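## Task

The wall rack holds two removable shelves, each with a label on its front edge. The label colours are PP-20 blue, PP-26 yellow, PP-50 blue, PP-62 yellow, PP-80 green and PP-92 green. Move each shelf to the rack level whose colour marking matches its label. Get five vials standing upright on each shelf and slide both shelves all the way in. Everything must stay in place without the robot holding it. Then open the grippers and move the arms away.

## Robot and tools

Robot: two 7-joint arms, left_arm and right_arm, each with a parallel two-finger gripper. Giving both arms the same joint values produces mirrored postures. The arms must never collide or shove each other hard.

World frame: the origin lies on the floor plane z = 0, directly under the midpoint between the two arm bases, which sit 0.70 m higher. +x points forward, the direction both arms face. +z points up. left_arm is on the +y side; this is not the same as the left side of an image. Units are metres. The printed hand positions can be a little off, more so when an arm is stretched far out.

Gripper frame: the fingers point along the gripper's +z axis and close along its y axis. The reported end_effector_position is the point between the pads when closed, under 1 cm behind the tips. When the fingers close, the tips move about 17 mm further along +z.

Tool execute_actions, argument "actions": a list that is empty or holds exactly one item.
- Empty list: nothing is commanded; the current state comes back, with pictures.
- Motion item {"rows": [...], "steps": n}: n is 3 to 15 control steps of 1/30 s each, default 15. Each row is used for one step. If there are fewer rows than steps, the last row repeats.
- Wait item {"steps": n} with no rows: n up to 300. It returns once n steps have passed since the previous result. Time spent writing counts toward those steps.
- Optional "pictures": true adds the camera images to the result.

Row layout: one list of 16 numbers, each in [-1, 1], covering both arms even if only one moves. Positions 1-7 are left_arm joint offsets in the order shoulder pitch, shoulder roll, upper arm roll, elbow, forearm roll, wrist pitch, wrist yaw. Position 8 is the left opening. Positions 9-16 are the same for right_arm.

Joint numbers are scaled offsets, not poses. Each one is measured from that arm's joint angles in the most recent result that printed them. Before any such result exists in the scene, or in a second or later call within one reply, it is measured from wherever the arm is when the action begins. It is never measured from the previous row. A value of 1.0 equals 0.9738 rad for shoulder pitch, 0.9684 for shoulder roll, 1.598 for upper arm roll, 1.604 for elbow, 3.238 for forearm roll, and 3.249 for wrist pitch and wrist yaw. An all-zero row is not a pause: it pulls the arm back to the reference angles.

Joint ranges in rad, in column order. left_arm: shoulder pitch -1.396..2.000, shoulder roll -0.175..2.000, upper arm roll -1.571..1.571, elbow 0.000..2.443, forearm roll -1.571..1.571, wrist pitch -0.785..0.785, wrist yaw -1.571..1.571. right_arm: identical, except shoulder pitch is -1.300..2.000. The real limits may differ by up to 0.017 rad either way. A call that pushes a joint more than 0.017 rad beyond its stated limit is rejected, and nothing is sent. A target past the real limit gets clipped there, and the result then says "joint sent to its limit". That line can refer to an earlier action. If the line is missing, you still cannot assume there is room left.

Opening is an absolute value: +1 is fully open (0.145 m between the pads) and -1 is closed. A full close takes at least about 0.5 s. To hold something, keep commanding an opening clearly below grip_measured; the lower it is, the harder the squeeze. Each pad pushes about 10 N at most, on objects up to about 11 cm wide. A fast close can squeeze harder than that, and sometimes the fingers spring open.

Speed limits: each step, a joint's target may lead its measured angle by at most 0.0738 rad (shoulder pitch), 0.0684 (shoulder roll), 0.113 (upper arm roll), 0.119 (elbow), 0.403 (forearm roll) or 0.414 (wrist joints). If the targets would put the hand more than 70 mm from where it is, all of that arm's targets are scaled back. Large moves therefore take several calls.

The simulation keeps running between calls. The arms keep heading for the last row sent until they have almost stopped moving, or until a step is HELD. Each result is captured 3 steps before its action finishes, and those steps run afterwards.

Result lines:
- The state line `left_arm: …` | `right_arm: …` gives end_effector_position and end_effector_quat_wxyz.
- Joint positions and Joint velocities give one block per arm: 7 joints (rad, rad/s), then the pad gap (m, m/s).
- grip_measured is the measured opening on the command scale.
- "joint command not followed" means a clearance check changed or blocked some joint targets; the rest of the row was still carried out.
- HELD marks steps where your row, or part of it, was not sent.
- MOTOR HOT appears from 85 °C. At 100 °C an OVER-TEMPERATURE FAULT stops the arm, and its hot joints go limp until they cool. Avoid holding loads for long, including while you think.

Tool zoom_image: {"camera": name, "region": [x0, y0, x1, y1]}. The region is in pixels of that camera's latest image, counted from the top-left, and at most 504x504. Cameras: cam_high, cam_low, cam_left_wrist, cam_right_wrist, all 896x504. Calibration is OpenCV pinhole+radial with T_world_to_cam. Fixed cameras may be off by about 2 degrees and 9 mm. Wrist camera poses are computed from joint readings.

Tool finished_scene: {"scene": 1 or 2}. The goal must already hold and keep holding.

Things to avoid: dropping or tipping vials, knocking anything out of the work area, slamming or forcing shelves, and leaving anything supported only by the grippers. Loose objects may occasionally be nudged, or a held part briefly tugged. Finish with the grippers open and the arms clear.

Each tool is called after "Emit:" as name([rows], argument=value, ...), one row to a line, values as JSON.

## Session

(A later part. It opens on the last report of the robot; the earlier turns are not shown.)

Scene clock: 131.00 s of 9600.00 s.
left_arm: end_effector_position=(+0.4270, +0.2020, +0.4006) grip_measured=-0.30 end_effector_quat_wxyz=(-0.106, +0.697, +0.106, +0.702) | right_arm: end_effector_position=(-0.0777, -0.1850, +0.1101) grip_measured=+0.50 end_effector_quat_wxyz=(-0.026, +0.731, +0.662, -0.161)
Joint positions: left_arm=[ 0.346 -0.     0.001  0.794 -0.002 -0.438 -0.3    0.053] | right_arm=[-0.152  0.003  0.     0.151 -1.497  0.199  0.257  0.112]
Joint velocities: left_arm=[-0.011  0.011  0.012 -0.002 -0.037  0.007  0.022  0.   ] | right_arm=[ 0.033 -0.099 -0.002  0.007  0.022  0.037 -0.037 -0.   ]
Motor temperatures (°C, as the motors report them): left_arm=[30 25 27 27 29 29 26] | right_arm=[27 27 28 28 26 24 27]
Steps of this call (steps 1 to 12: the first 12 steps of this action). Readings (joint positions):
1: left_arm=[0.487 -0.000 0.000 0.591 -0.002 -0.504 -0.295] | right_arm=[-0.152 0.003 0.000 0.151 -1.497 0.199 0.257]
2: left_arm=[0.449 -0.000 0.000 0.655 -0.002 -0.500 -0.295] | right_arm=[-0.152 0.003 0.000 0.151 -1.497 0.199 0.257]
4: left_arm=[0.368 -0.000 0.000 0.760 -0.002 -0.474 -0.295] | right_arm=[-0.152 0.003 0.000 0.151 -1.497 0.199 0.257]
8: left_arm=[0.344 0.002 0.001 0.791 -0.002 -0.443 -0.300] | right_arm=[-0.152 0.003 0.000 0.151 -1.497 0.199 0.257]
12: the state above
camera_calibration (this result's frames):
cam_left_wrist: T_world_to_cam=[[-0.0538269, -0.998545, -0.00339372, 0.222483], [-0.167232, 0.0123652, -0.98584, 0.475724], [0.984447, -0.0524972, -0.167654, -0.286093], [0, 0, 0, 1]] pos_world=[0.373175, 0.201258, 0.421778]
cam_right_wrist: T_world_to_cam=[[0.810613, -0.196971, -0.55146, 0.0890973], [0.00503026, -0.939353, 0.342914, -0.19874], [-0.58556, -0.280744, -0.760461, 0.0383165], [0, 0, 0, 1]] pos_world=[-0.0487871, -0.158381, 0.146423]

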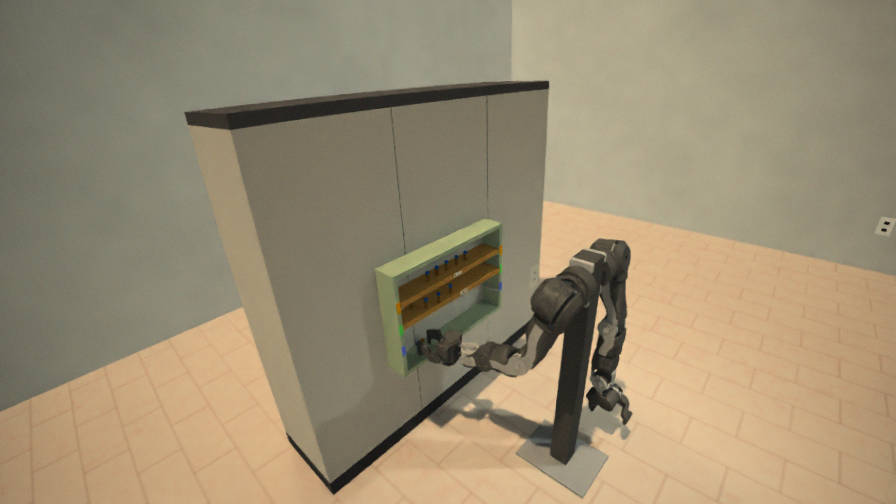

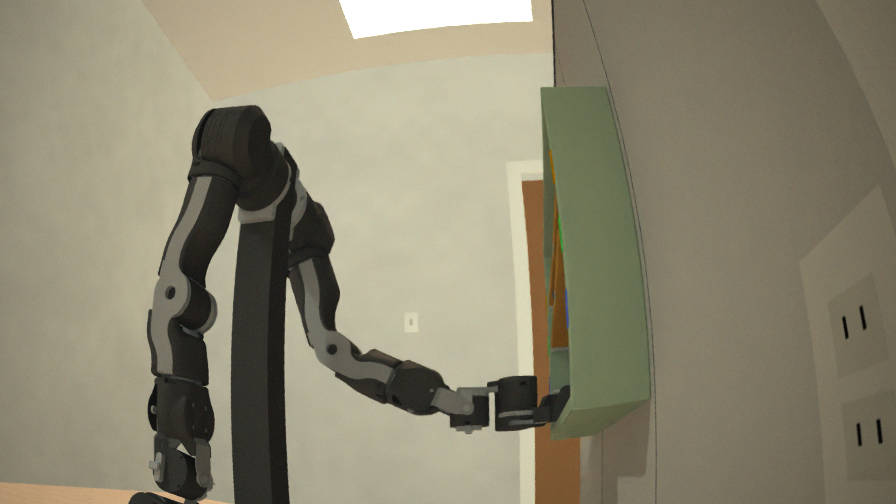

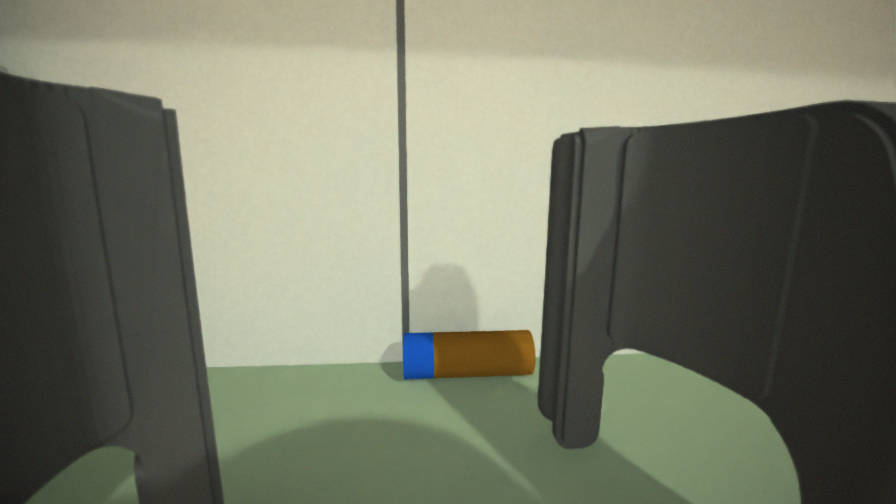

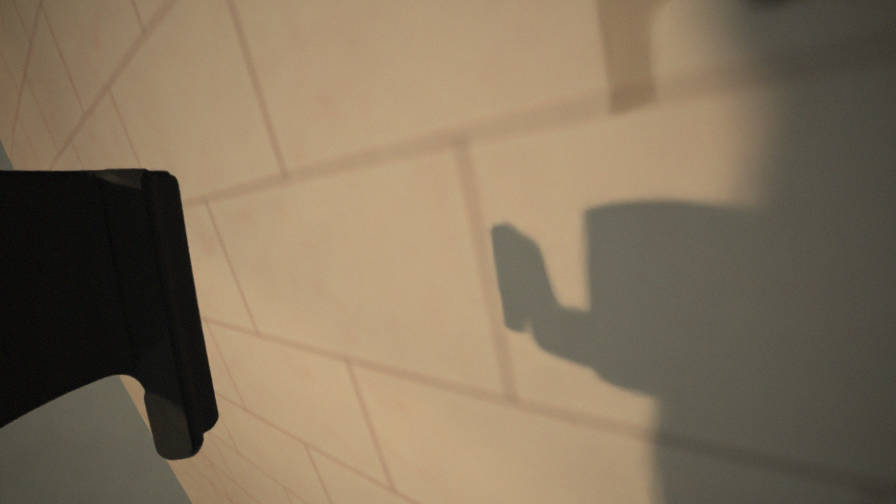

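Emit:
execute_actions([
  {"rows":[[0,0.02,0,0,0.006,0,0.03,-0.35,0,0,0,0,0,0,0,0.5],[0,0.045,0,0,0.012,0,0.06,-0.35,0,0,0,0,0,0,0,0.5],[0,0.07,0,0,0.018,0,0.09,-0.35,0,0,0,0,0,0,0,0.5],[0,0.093,0,0,0.024,0,0.12,-0.35,0,0,0,0,0,0,0,0.5],[0.02,0.093,0,-0.018,0.024,-0.004,0.12,-0.35,0,0,0,0,0,0,0,0.5],[0.045,0.093,0,-0.04,0.024,-0.008,0.12,-0.35,0,0,0,0,0,0,0,0.5],[0.075,0.093,0,-0.067,0.024,-0.012,0.12,-0.35,0,0,0,0,0,0,0,0.5],[0.105,0.093,0,-0.094,0.024,-0.016,0.12,-0.35,0,0,0,0,0,0,0,0.5],[0.135,0.093,0,-0.121,0.024,-0.02,0.12,-0.35,0,0,0,0,0,0,0,0.5],[0.165,0.093,0,-0.149,0.024,-0.025,0.12,-0.35,0,0,0,0,0,0,0,0.5],[0.19,0.093,0,-0.176,0.024,-0.03,0.12,-0.35,0,0,0,0,0,0,0,0.5],[0.215,0.093,0,-0.203,0.024,-0.035,0.12,-0.35,0,0,0,0,0,0,0,0.5],[0.235,0.093,0,-0.225,0.024,-0.039,0.12,-0.35,0,0,0,0,0,0,0,0.5],[0.243,0.093,0,-0.233,0.024,-0.04,0.12,-0.35,0,0,0,0,0,0,0,0.5]]},
])

Emit:
execute_actions([
  {"steps":12},
], pictures=true)

Scene clock: 131.70 s of 9600.00 s.
left_arm: end_effector_position=(+0.4652, +0.1901, +0.4017) grip_measured=-0.35 end_effector_quat_wxyz=(-0.004, +0.707, -0.005, +0.707) | right_arm: end_effector_position=(-0.0777, -0.1850, +0.1101) grip_measured=+0.50 end_effector_quat_wxyz=(-0.026, +0.731, +0.662, -0.161)
Joint positions: left_arm=[ 0.56   0.09  -0.     0.478  0.075 -0.531  0.086  0.049] | right_arm=[-0.152  0.003  0.     0.151 -1.497  0.199  0.257  0.112]
Joint velocities: left_arm=[ 0.473  0.209  0.032 -0.979 -0.022 -0.256  0.007 -0.   ] | right_arm=[-0.033  0.055  0.002  0.012 -0.051 -0.066 -0.007  0.   ]
Motor temperatures (°C, as the motors report them): left_arm=[30 25 27 27 29 29 26] | right_arm=[27 27 28 28 26 24 27]
Steps of this call (steps 1 to 3: the last 3 steps of your previous action; steps 4 to 9: the robot went on to your last target; steps 10 to 21: the first 12 steps of this action). Readings (joint positions):
10: left_arm=[0.346 0.008 -0.000 0.794 0.006 -0.437 -0.260] | right_arm=[-0.152 0.003 0.000 0.151 -1.497 0.199 0.257]
11: left_arm=[0.346 0.027 -0.003 0.794 0.017 -0.437 -0.191] | right_arm=[-0.152 0.003 0.000 0.151 -1.497 0.199 0.257]
13: left_arm=[0.346 0.090 -0.002 0.794 0.052 -0.437 -0.021] | right_arm=[-0.152 0.003 0.000 0.151 -1.497 0.199 0.257]
17: left_arm=[0.443 0.089 0.003 0.648 0.075 -0.472 0.072] | right_arm=[-0.152 0.003 0.000 0.151 -1.497 0.199 0.257]
21: the state above

Scene clock: 132.10 s of 9600.00 s.
left_arm: end_effector_position=(+0.4655, +0.1915, +0.3981) grip_measured=-0.35 end_effector_quat_wxyz=(-0.005, +0.707, -0.002, +0.707) | right_arm: end_effector_position=(-0.0777, -0.1850, +0.1101) grip_measured=+0.50 end_effector_quat_wxyz=(-0.026, +0.731, +0.662, -0.161)
Joint positions: left_arm=[ 0.582  0.09   0.001  0.421  0.076 -0.564  0.086  0.049] | right_arm=[-0.152  0.003  0.     0.151 -1.497  0.199  0.257  0.112]
Joint velocities: left_arm=[-0.011 -0.011  0.032 -0.007 -0.007  0.007  0.022  0.   ] | right_arm=[ 0.077 -0.011 -0.007 -0.007 -0.037 -0.037 -0.022  0.   ]
Motor temperatures (°C, as the motors report them): left_arm=[30 25 27 27 29 29 26] | right_arm=[27 27 28 28 26 24 27]
Kept back: nothing.
Steps of this call (steps 1 to 3: the last 3 steps of your previous action; steps 4 to 12: the robot went on to your last target). Readings (joint positions):
1: left_arm=[0.577 0.094 0.001 0.440 0.075 -0.545 0.086] | right_arm=[-0.152 0.003 0.000 0.151 -1.497 0.199 0.257]
2: left_arm=[0.583 0.095 0.001 0.423 0.076 -0.553 0.086] | right_arm=[-0.152 0.003 0.000 0.151 -1.497 0.199 0.257]
4: left_arm=[0.582 0.091 0.001 0.421 0.076 -0.561 0.086] | right_arm=[-0.152 0.003 0.000 0.151 -1.497 0.199 0.257]
8: left_arm=[0.582 0.090 0.001 0.421 0.076 -0.564 0.086] | right_arm=[-0.152 0.003 0.000 0.151 -1.497 0.199 0.257]
12: the state above
camera_calibration (this result's frames):
cam_left_wrist: T_world_to_cam=[[-0.34301, -0.93926, -0.01159, 0.340682], [-0.163845, 0.0719751, -0.983857, 0.466], [0.924932, -0.335574, -0.178581, -0.238735], [0, 0, 0, 1]] pos_world=[0.414023, 0.206336, 0.419792]
cam_right_wrist: T_world_to_cam=[[0.810613, -0.196971, -0.55146, 0.0890973], [0.00503026, -0.939353, 0.342914, -0.19874], [-0.58556, -0.280744, -0.760461, 0.0383165], [0, 0, 0, 1]] pos_world=[-0.0487871, -0.158381, 0.146423]

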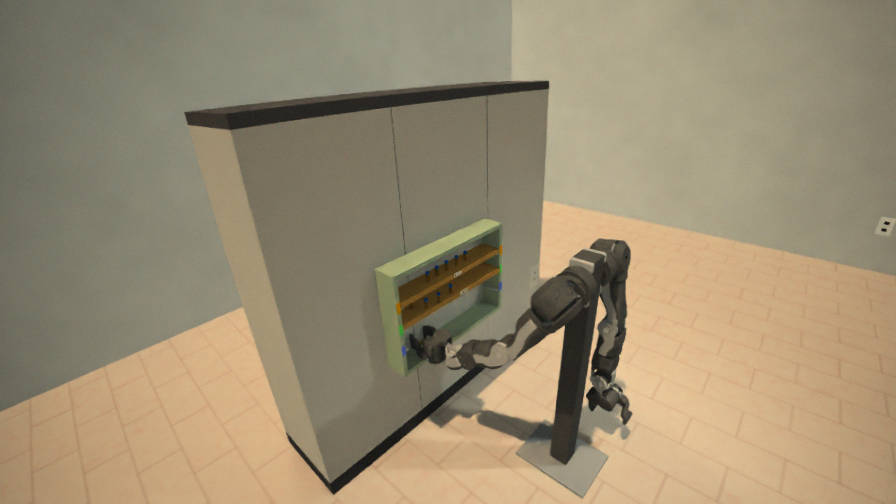

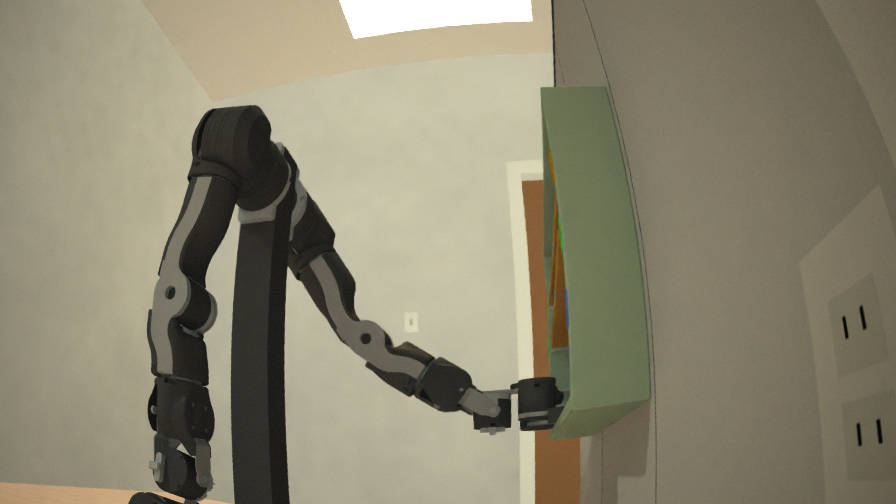

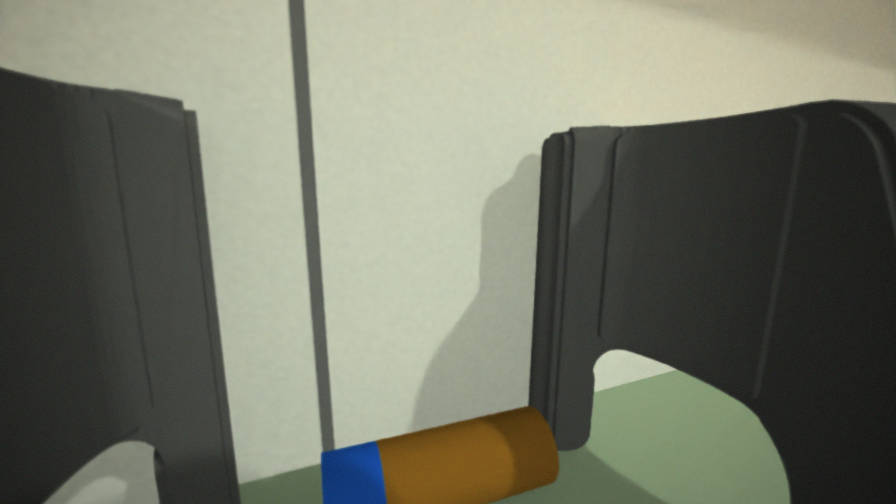

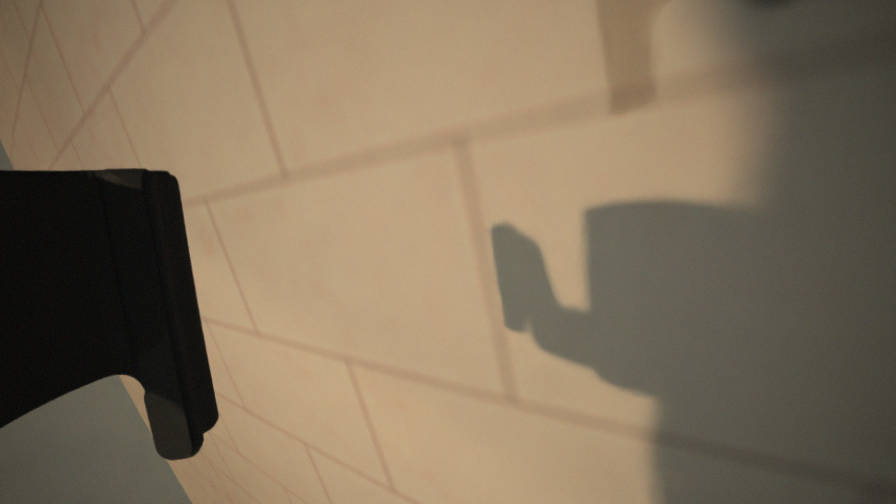

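Emit:
execute_actions([
  {"rows":[[0,-0.007,0,0,0,0,0,-0.35,0,0,0,0,0,0,0,0.5],[0,-0.014,0,0,0,0,0,-0.35,0,0,0,0,0,0,0,0.5],[0,-0.014,0,0,0,0,0,-0.35,0,0,0,0,0,0,0,0.5],[-0.01,-0.014,0,0.009,0,0.003,0,-0.35,0,0,0,0,0,0,0,0.5],[-0.02,-0.014,0,0.018,0,0.005,0,-0.4,0,0,0,0,0,0,0,0.5],[-0.03,-0.014,0,0.027,0,0.007,0,-0.46,0,0,0,0,0,0,0,0.5]]},
], pictures=true)

Scene clock: 132.63 s of 9600.00 s.
left_arm: end_effector_position=(+0.4618, +0.1835, +0.3963) grip_measured=-0.46 end_effector_quat_wxyz=(+0.003, +0.708, -0.002, +0.707) | right_arm: end_effector_position=(-0.0777, -0.1850, +0.1101) grip_measured=+0.50 end_effector_quat_wxyz=(-0.026, +0.731, +0.662, -0.161)
Joint positions: left_arm=[ 0.553  0.075  0.001  0.463  0.076 -0.551  0.087  0.041] | right_arm=[-0.152  0.003  0.     0.151 -1.497  0.199  0.257  0.112]
Joint velocities: left_arm=[-0.033  0.055  0.002  0.002 -0.022 -0.007  0.051 -0.   ] | right_arm=[ 0.033 -0.033 -0.002 -0.012  0.022  0.022 -0.022 -0.   ]
Motor temperatures (°C, as the motors report them): left_arm=[30 25 27 27 29 29 26] | right_arm=[27 27 28 28 26 24 27]
Steps of this call (steps 1 to 4: the robot went on to your last target; steps 5 to 16: the first 12 steps of this action). Readings (joint positions):
5: left_arm=[0.582 0.088 0.001 0.421 0.076 -0.564 0.086] | right_arm=[-0.152 0.003 0.000 0.151 -1.497 0.199 0.257]
6: left_arm=[0.582 0.083 0.001 0.421 0.076 -0.564 0.086] | right_arm=[-0.152 0.003 0.000 0.151 -1.497 0.199 0.257]
8: left_arm=[0.577 0.072 0.001 0.431 0.076 -0.561 0.086] | right_arm=[-0.152 0.003 0.000 0.151 -1.497 0.199 0.257]
12: left_arm=[0.553 0.075 0.001 0.463 0.076 -0.551 0.087] | right_arm=[-0.152 0.003 0.000 0.151 -1.497 0.199 0.257]
16: the state above
camera_calibration (this result's frames):
cam_left_wrist: T_world_to_cam=[[-0.352837, -0.935685, 0.000102771, 0.331123], [-0.164303, 0.0618488, -0.984469, 0.466546], [0.921146, -0.347374, -0.175558, -0.235598], [0, 0, 0, 1]] pos_world=[0.410508, 0.199131, 0.417905]
cam_right_wrist: T_world_to_cam=[[0.810613, -0.196971, -0.55146, 0.0890973], [0.00503026, -0.939353, 0.342914, -0.19874], [-0.58556, -0.280744, -0.760461, 0.0383165], [0, 0, 0, 1]] pos_world=[-0.0487871, -0.158381, 0.146423]

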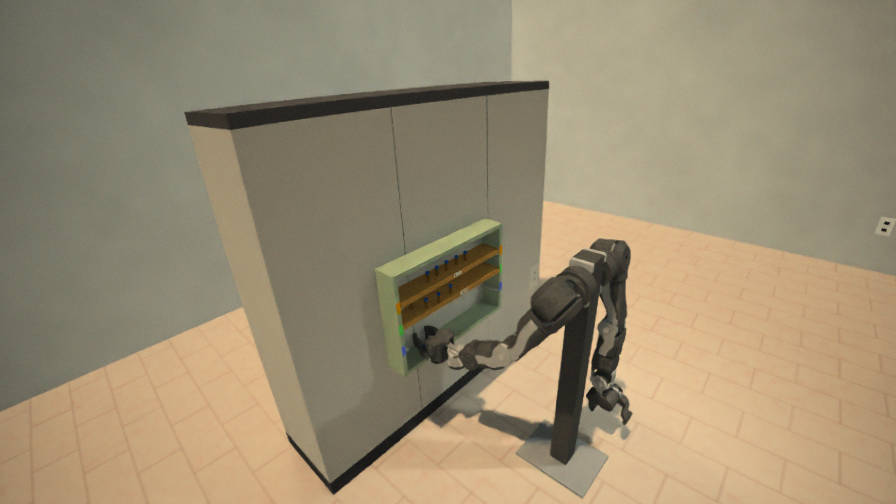

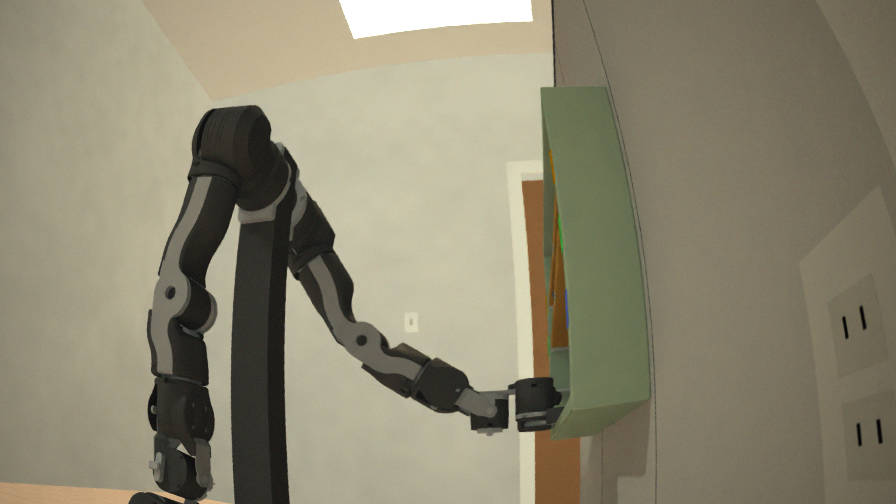

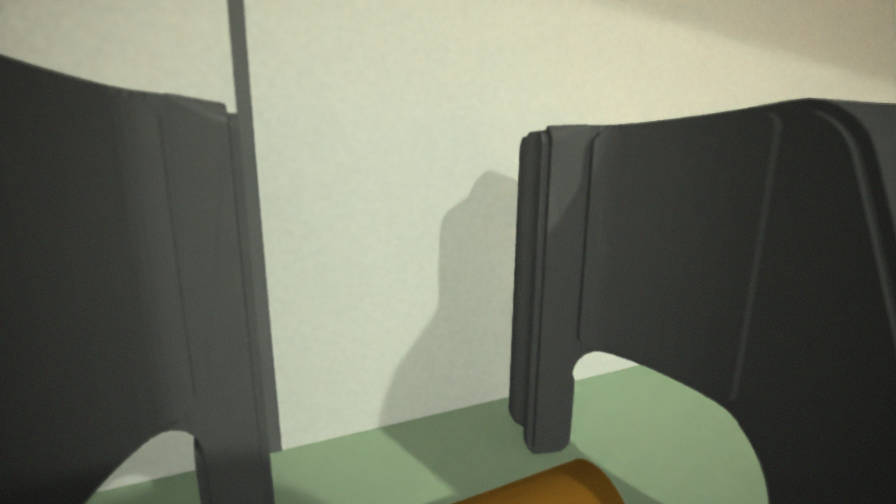

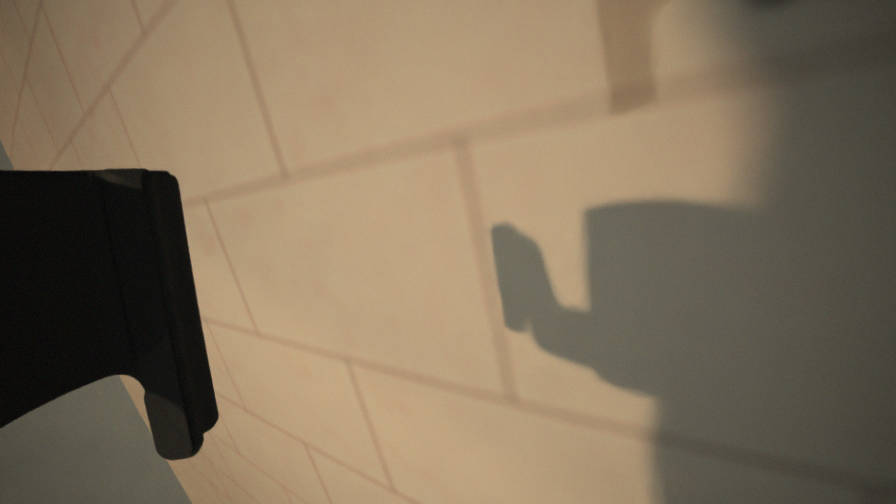

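Rolling forward; get in front and block.

Emit:
execute_actions([
  {"rows":[[0,0,0,0.03,0,0,0,-0.5,0,0,0,0,0,0,0,0.5],[-0.04,0,0,0.08,0,0,0,-0.6,0,0,0,0,0,0,0,0.5],[-0.1,0,0,0.14,0,0,0,-0.7,0,0,0,0,0,0,0,0.5],[-0.17,0,0,0.2,0,0,0,-0.8,0,0,0,0,0,0,0,0.5],[-0.24,0,0,0.26,0,0,0,-0.8,0,0,0,0,0,0,0,0.5],[-0.31,0,0,0.31,0,0.01,0,-0.8,0,0,0,0,0,0,0,0.5],[-0.37,0,0,0.34,0,0.03,0,-0.8,0,0,0,0,0,0,0,0.5],[-0.385,0,0,0.345,0,0.05,0,-0.8,0,0,0,0,0,0,0,0.5]]},
], pictures=true)

Scene clock: 133.40 s of 9600.00 s.
left_arm: end_effector_position=(+0.4039, +0.1716, +0.4064) grip_measured=-0.80 end_effector_quat_wxyz=(+0.014, +0.698, -0.017, +0.716) | right_arm: end_effector_position=(-0.0777, -0.1850, +0.1101) grip_measured=+0.50 end_effector_quat_wxyz=(-0.026, +0.731, +0.662, -0.161)
Joint positions: left_arm=[ 0.182  0.075  0.001  1.014  0.077 -0.399  0.086  0.015] | right_arm=[-0.152  0.003  0.     0.151 -1.497  0.199  0.257  0.112]
Joint velocities: left_arm=[ 0.275 -0.011  0.007  0.212  0.007  0.183 -0.037 -0.   ] | right_arm=[-0.077 -0.033 -0.012 -0.002  0.022 -0.095  0.022  0.   ]
Motor temperatures (°C, as the motors report them): left_arm=[30 25 27 27 29 29 26] | right_arm=[27 27 28 28 26 24 27]
Steps of this call (steps 1 to 3: the last 3 steps of your previous action; steps 4 to 11: the robot went on to your last target; steps 12 to 23: the first 12 steps of this action). Readings (joint positions):
12: left_arm=[0.544 0.075 0.001 0.492 0.076 -0.547 0.087] | right_arm=[-0.152 0.003 0.000 0.151 -1.497 0.199 0.257]
13: left_arm=[0.515 0.075 0.001 0.573 0.076 -0.544 0.086] | right_arm=[-0.152 0.003 0.000 0.151 -1.497 0.199 0.257]
15: left_arm=[0.415 0.075 0.001 0.787 0.076 -0.553 0.086] | right_arm=[-0.152 0.003 0.000 0.151 -1.497 0.199 0.257]
19: left_arm=[0.178 0.075 0.001 1.025 0.077 -0.463 0.086] | right_arm=[-0.152 0.003 0.000 0.151 -1.497 0.199 0.257]
23: the state above
camera_calibration (this result's frames):
cam_left_wrist: T_world_to_cam=[[-0.387354, -0.921806, -0.0152077, 0.317298], [-0.134742, 0.0729233, -0.988194, 0.455371], [0.912031, -0.380732, -0.152453, -0.184622], [0, 0, 0, 1]] pos_world=[0.352646, 0.188989, 0.426674]
cam_right_wrist: T_world_to_cam=[[0.810613, -0.196971, -0.55146, 0.0890973], [0.00503026, -0.939353, 0.342914, -0.19874], [-0.58556, -0.280744, -0.760461, 0.0383165], [0, 0, 0, 1]] pos_world=[-0.0487871, -0.158381, 0.146423]

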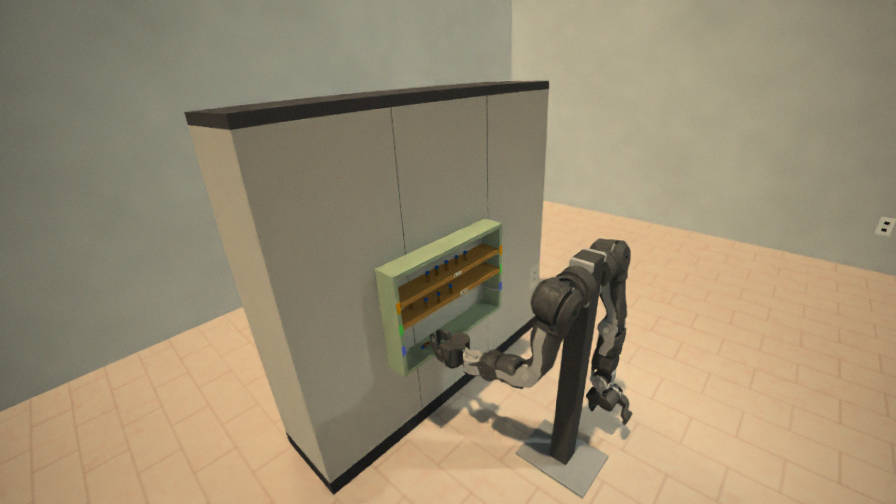

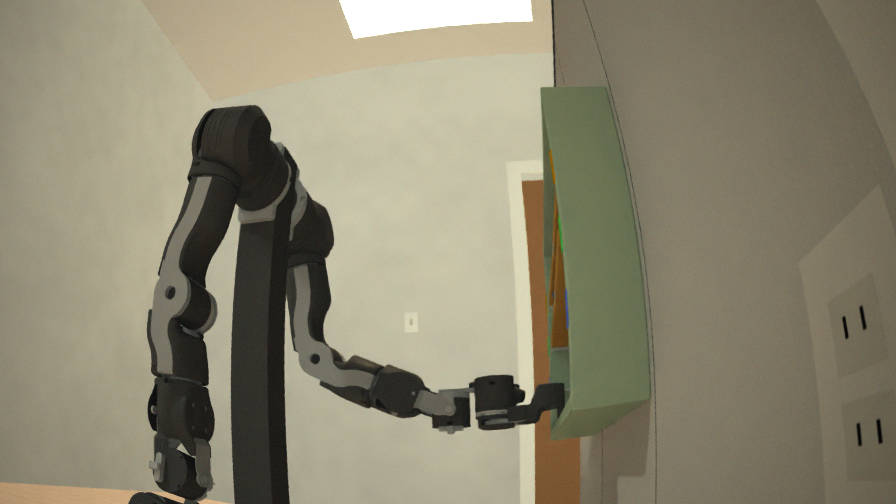

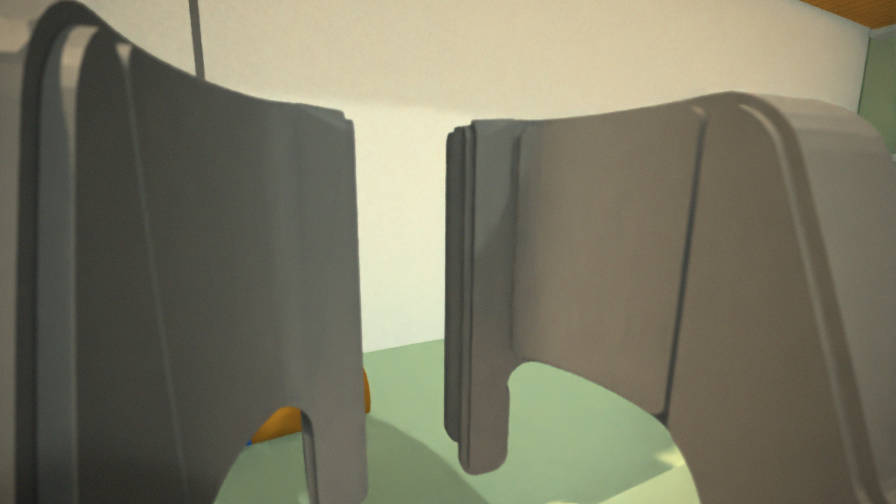

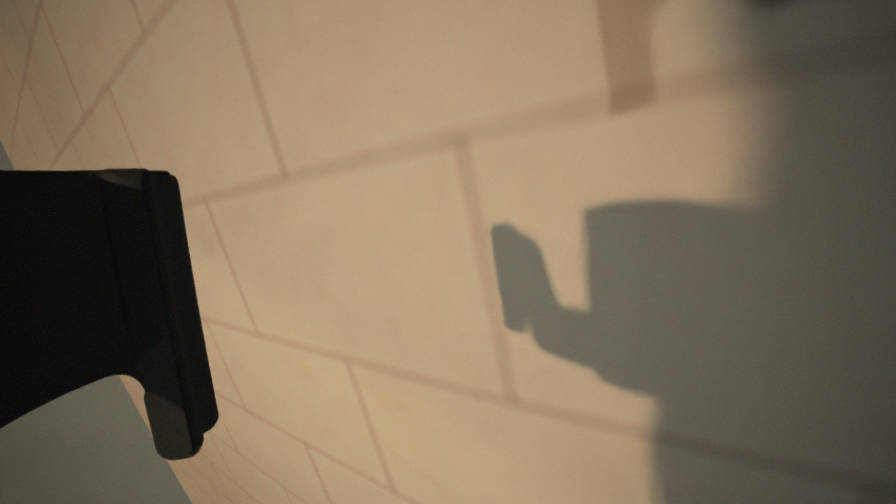

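Emit:
execute_actions([
  {"rows":[[0,0.01,0,0,0,0,0,-0.3,0,0,0,0,0,0,0,0.5],[0,0.022,0,0,0,0,0,-0.3,0,0,0,0,0,0,0,0.5],[0.02,0.022,0,-0.016,0,0,0,-0.3,0,0,0,0,0,0,0,0.5],[0.05,0.022,0,-0.042,0,-0.004,0,-0.3,0,0,0,0,0,0,0,0.5],[0.08,0.022,0,-0.068,0,-0.008,0,-0.3,0,0,0,0,0,0,0,0.5],[0.11,0.022,0,-0.094,0,-0.012,0,-0.3,0,0,0,0,0,0,0,0.5],[0.14,0.022,0,-0.12,0,-0.015,0,-0.3,0,0,0,0,0,0,0,0.5],[0.17,0.022,0,-0.146,0,-0.018,0,-0.3,0,0,0,0,0,0,0,0.5],[0.2,0.022,0,-0.172,0,-0.02,0,-0.3,0,0,0,0,0,0,0,0.5],[0.222,0.022,0,-0.192,0,-0.022,0,-0.3,0,0,0,0,0,0,0,0.5],[0.234,0.022,0,-0.203,0,-0.022,0,-0.3,0,0,0,0,0,0,0,0.5]]},
])

Emit:
execute_actions([
  {"steps":8},
], pictures=true)

Scene clock: 133.97 s of 9600.00 s.
left_arm: end_effector_position=(+0.4441, +0.1887, +0.4000) grip_measured=-0.30 end_effector_quat_wxyz=(-0.002, +0.707, -0.011, +0.707) | right_arm: end_effector_position=(-0.0777, -0.1850, +0.1101) grip_measured=+0.50 end_effector_quat_wxyz=(-0.026, +0.731, +0.662, -0.161)
Joint positions: left_arm=[ 0.414  0.096  0.002  0.691  0.077 -0.464  0.086  0.053] | right_arm=[-0.152  0.003  0.     0.151 -1.497  0.199  0.257  0.112]
Joint velocities: left_arm=[ 0.055 -0.055 -0.007  0.002  0.037 -0.139 -0.007 -0.   ] | right_arm=[ 0.011  0.011 -0.002  0.002 -0.007  0.066 -0.066  0.   ]
Motor temperatures (°C, as the motors report them): left_arm=[30 25 27 27 29 29 26] | right_arm=[27 27 28 28 26 24 27]
Steps of this call (steps 1 to 3: the last 3 steps of your previous action; steps 4 to 5: the robot went on to your last target; steps 6 to 17: the first 12 steps of this action). Readings (joint positions):
6: left_arm=[0.177 0.078 0.000 1.016 0.077 -0.392 0.086] | right_arm=[-0.152 0.003 0.000 0.151 -1.497 0.199 0.257]
7: left_arm=[0.178 0.087 -0.001 1.016 0.076 -0.394 0.087] | right_arm=[-0.152 0.003 0.000 0.151 -1.497 0.199 0.257]
9: left_arm=[0.221 0.102 0.002 0.952 0.077 -0.403 0.086] | right_arm=[-0.152 0.003 0.000 0.151 -1.497 0.199 0.257]
13: left_arm=[0.349 0.095 0.002 0.788 0.077 -0.442 0.086] | right_arm=[-0.152 0.003 0.000 0.151 -1.497 0.199 0.257]
17: the state above

Scene clock: 134.23 s of 9600.00 s.
left_arm: end_effector_position=(+0.4435, +0.1887, +0.3995) grip_measured=-0.30 end_effector_quat_wxyz=(-0.002, +0.707, -0.011, +0.708) | right_arm: end_effector_position=(-0.0777, -0.1850, +0.1101) grip_measured=+0.50 end_effector_quat_wxyz=(-0.026, +0.731, +0.662, -0.161)
Joint positions: left_arm=[ 0.412  0.096  0.002  0.691  0.077 -0.467  0.086  0.053] | right_arm=[-0.152  0.003  0.     0.151 -1.497  0.199  0.257  0.112]
Joint velocities: left_arm=[ 0.011  0.033  0.012 -0.002  0.007 -0.007 -0.022  0.   ] | right_arm=[ 0.011  0.033 -0.007 -0.007 -0.066  0.022 -0.022 -0.   ]
Motor temperatures (°C, as the motors report them): left_arm=[30 25 27 27 29 29 26] | right_arm=[27 27 28 28 26 24 27]
Kept back: nothing.
Steps of this call (steps 1 to 3: the last 3 steps of your previous action; steps 4 to 8: the robot went on to your last target). Readings (joint positions):
1: left_arm=[0.413 0.096 0.002 0.691 0.077 -0.466 0.086] | right_arm=[-0.152 0.003 0.000 0.151 -1.497 0.199 0.257]
2: left_arm=[0.412 0.096 0.002 0.691 0.077 -0.466 0.086] | right_arm=[-0.152 0.003 0.000 0.151 -1.497 0.199 0.257]
4: left_arm=[0.412 0.096 0.002 0.691 0.077 -0.466 0.086] | right_arm=[-0.152 0.003 0.000 0.151 -1.497 0.199 0.257]
8: the state above
camera_calibration (this result's frames):
cam_left_wrist: T_world_to_cam=[[-0.358043, -0.933493, -0.019903, 0.339405], [-0.160982, 0.0827138, -0.983485, 0.460566], [0.919723, -0.348926, -0.179891, -0.213732], [0, 0, 0, 1]] pos_world=[0.392238, 0.20416, 0.421266]
cam_right_wrist: T_world_to_cam=[[0.810613, -0.196971, -0.55146, 0.0890973], [0.00503026, -0.939353, 0.342914, -0.19874], [-0.58556, -0.280744, -0.760461, 0.0383165], [0, 0, 0, 1]] pos_world=[-0.0487871, -0.158381, 0.146423]

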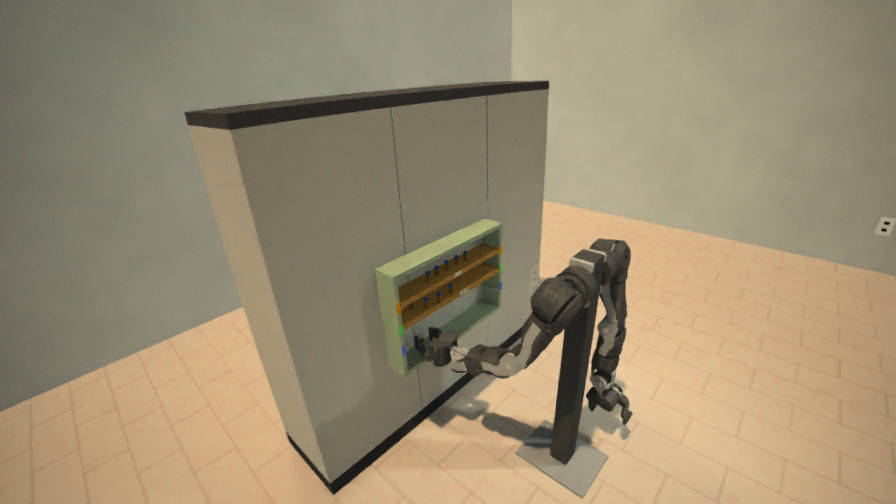

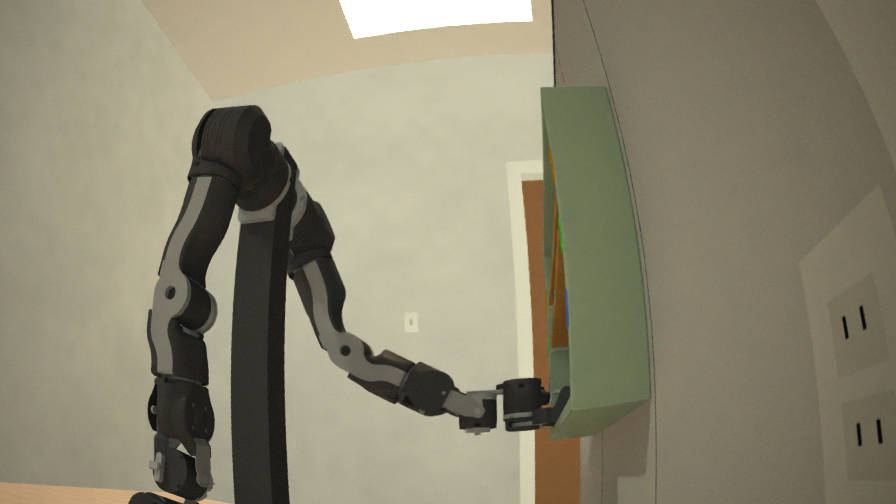

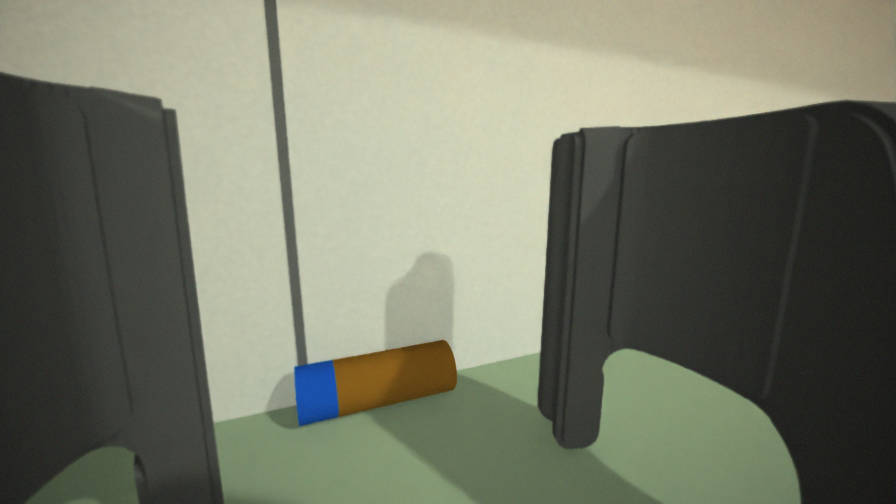

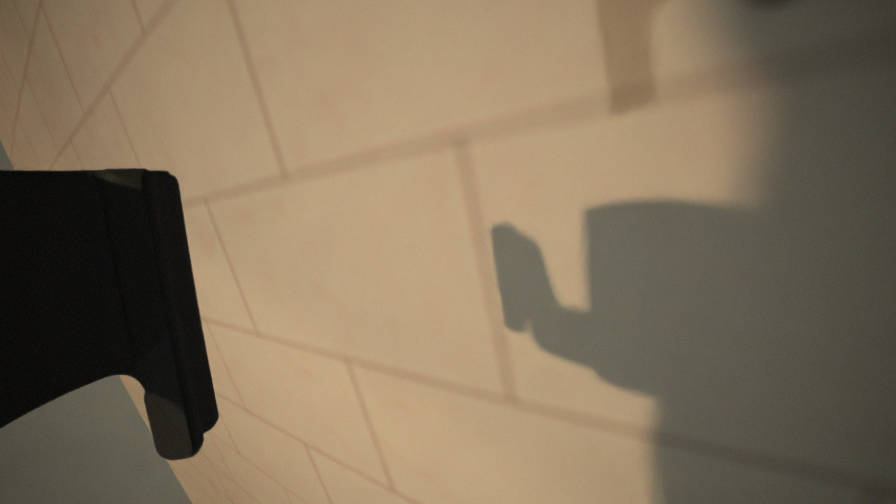

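Back at the wall. Advance.

Emit:
execute_actions([
  {"rows":[[0.02,-0.003,0,-0.018,0,-0.004,0,-0.3,0,0,0,0,0,0,0,0.5],[0.04,-0.006,0,-0.037,0,-0.008,0,-0.3,0,0,0,0,0,0,0,0.5],[0.06,-0.006,0,-0.056,0,-0.012,0,-0.3,0,0,0,0,0,0,0,0.5],[0.08,-0.006,0,-0.076,0,-0.015,0,-0.3,0,0,0,0,0,0,0,0.5],[0.1,-0.006,0,-0.096,0,-0.019,0,-0.3,0,0,0,0,0,0,0,0.5],[0.12,-0.006,0,-0.116,0,-0.022,0,-0.3,0,0,0,0,0,0,0,0.5],[0.14,-0.006,0,-0.136,0,-0.025,0,-0.3,0,0,0,0,0,0,0,0.5],[0.155,-0.006,0,-0.151,0,-0.027,0,-0.3,0,0,0,0,0,0,0,0.5],[0.162,-0.006,0,-0.158,0,-0.028,0,-0.36,0,0,0,0,0,0,0,0.5],[0.162,-0.006,0,-0.158,0,-0.028,0,-0.42,0,0,0,0,0,0,0,0.5]]},
])

Emit:
execute_actions([
  {"steps":8},
], pictures=true)

Scene clock: 134.83 s of 9600.00 s.
left_arm: end_effector_position=(+0.4642, +0.1914, +0.3974) grip_measured=-0.42 end_effector_quat_wxyz=(-0.004, +0.708, -0.001, +0.706) | right_arm: end_effector_position=(-0.0777, -0.1850, +0.1101) grip_measured=+0.50 end_effector_quat_wxyz=(-0.026, +0.731, +0.662, -0.161)
Joint positions: left_arm=[ 0.57   0.089  0.002  0.44   0.078 -0.553  0.086  0.044] | right_arm=[-0.152  0.003  0.     0.151 -1.497  0.199  0.257  0.112]
Joint velocities: left_arm=[-0.011 -0.011  0.007 -0.012 -0.022 -0.051 -0.037 -0.   ] | right_arm=[-0.143  0.077 -0.017 -0.017 -0.007  0.022  0.037 -0.   ]
Motor temperatures (°C, as the motors report them): left_arm=[30 25 27 27 29 29 26] | right_arm=[27 27 28 28 26 24 27]
Steps of this call (steps 1 to 6: the robot went on to your last target; steps 7 to 18: the first 12 steps of this action). Readings (joint positions):
7: left_arm=[0.423 0.095 0.002 0.670 0.077 -0.472 0.086] | right_arm=[-0.152 0.003 0.000 0.151 -1.497 0.199 0.257]
8: left_arm=[0.442 0.093 0.002 0.638 0.078 -0.487 0.086] | right_arm=[-0.152 0.003 0.000 0.151 -1.497 0.199 0.257]
10: left_arm=[0.489 0.089 0.002 0.575 0.078 -0.501 0.086] | right_arm=[-0.152 0.003 0.000 0.151 -1.497 0.199 0.257]
14: left_arm=[0.561 0.089 0.002 0.455 0.078 -0.546 0.086] | right_arm=[-0.152 0.003 0.000 0.151 -1.497 0.199 0.257]
18: the state above

Scene clock: 135.10 s of 9600.00 s.
left_arm: end_effector_position=(+0.4642, +0.1914, +0.3975) grip_measured=-0.42 end_effector_quat_wxyz=(-0.004, +0.708, -0.001, +0.706) | right_arm: end_effector_position=(-0.0777, -0.1850, +0.1101) grip_measured=+0.50 end_effector_quat_wxyz=(-0.026, +0.731, +0.662, -0.161)
Joint positions: left_arm=[ 0.57   0.089  0.002  0.44   0.078 -0.554  0.086  0.044] | right_arm=[-0.152  0.003  0.     0.151 -1.497  0.199  0.257  0.112]
Joint velocities: left_arm=[-0.033 -0.033  0.017  0.007  0.066 -0.007  0.066 -0.   ] | right_arm=[ 0.033 -0.055  0.007 -0.002  0.007 -0.037 -0.051  0.   ]
Motor temperatures (°C, as the motors report them): left_arm=[30 25 27 27 29 29 26] | right_arm=[27 27 28 28 26 24 27]
Kept back: nothing.
Steps of this call (steps 1 to 3: the last 3 steps of your previous action; steps 4 to 8: the robot went on to your last target). Readings (joint positions):
1: left_arm=[0.570 0.089 0.002 0.440 0.078 -0.554 0.086] | right_arm=[-0.152 0.003 0.000 0.151 -1.497 0.199 0.257]
2: left_arm=[0.570 0.089 0.002 0.440 0.078 -0.554 0.086] | right_arm=[-0.152 0.003 0.000 0.151 -1.497 0.199 0.257]
4: left_arm=[0.570 0.089 0.002 0.440 0.078 -0.554 0.086] | right_arm=[-0.152 0.003 0.000 0.151 -1.497 0.199 0.257]
8: the state above
camera_calibration (this result's frames):
cam_left_wrist: T_world_to_cam=[[-0.342622, -0.939437, -0.00824018, 0.338615], [-0.166658, 0.069409, -0.983569, 0.466927], [0.924573, -0.335619, -0.180345, -0.236776], [0, 0, 0, 1]] pos_world=[0.412751, 0.206232, 0.419344]
cam_right_wrist: T_world_to_cam=[[0.810613, -0.196971, -0.55146, 0.0890973], [0.00503026, -0.939353, 0.342914, -0.19874], [-0.58556, -0.280744, -0.760461, 0.0383165], [0, 0, 0, 1]] pos_world=[-0.0487871, -0.158381, 0.146423]

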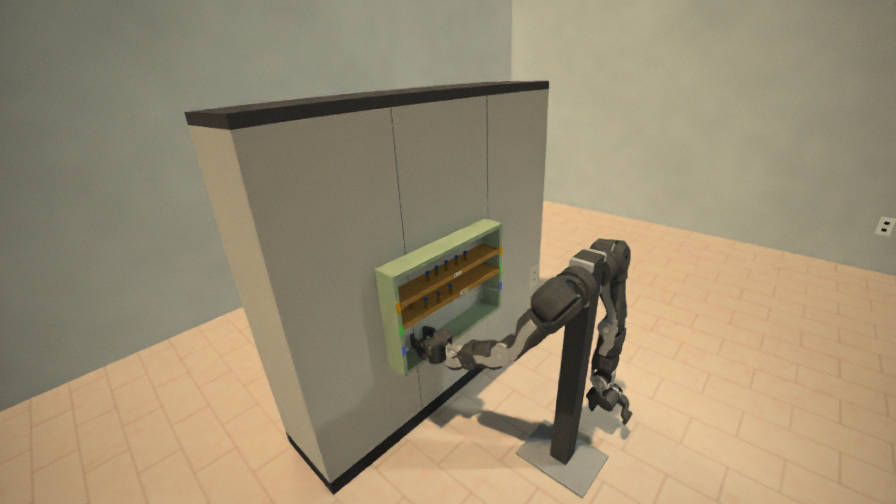

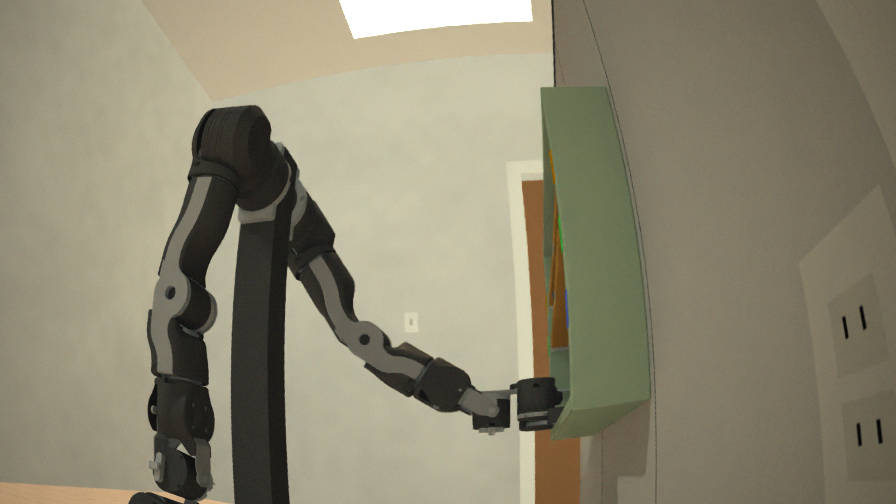

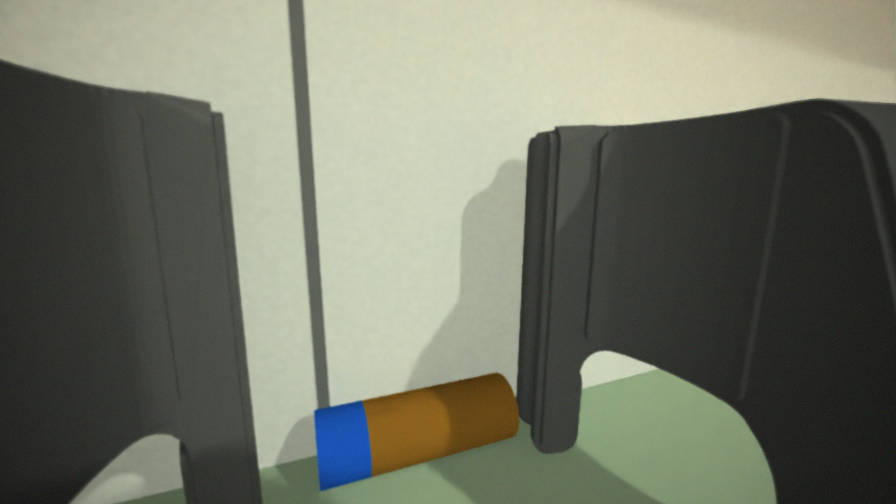

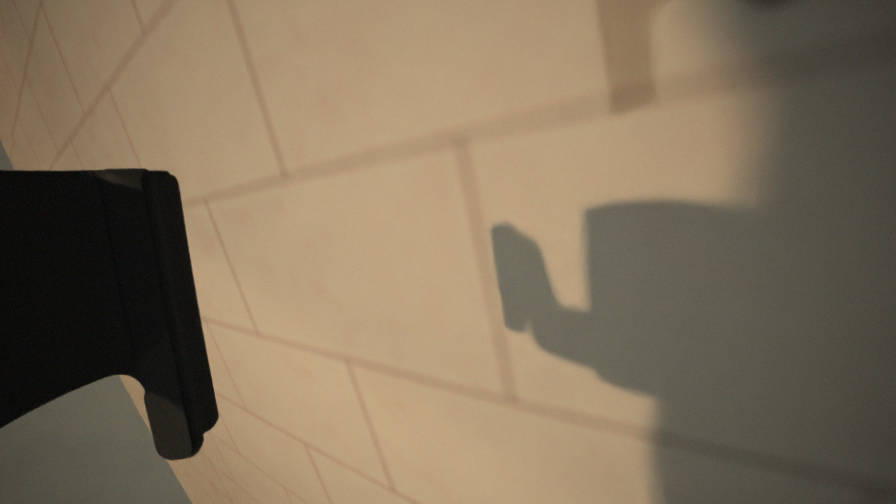

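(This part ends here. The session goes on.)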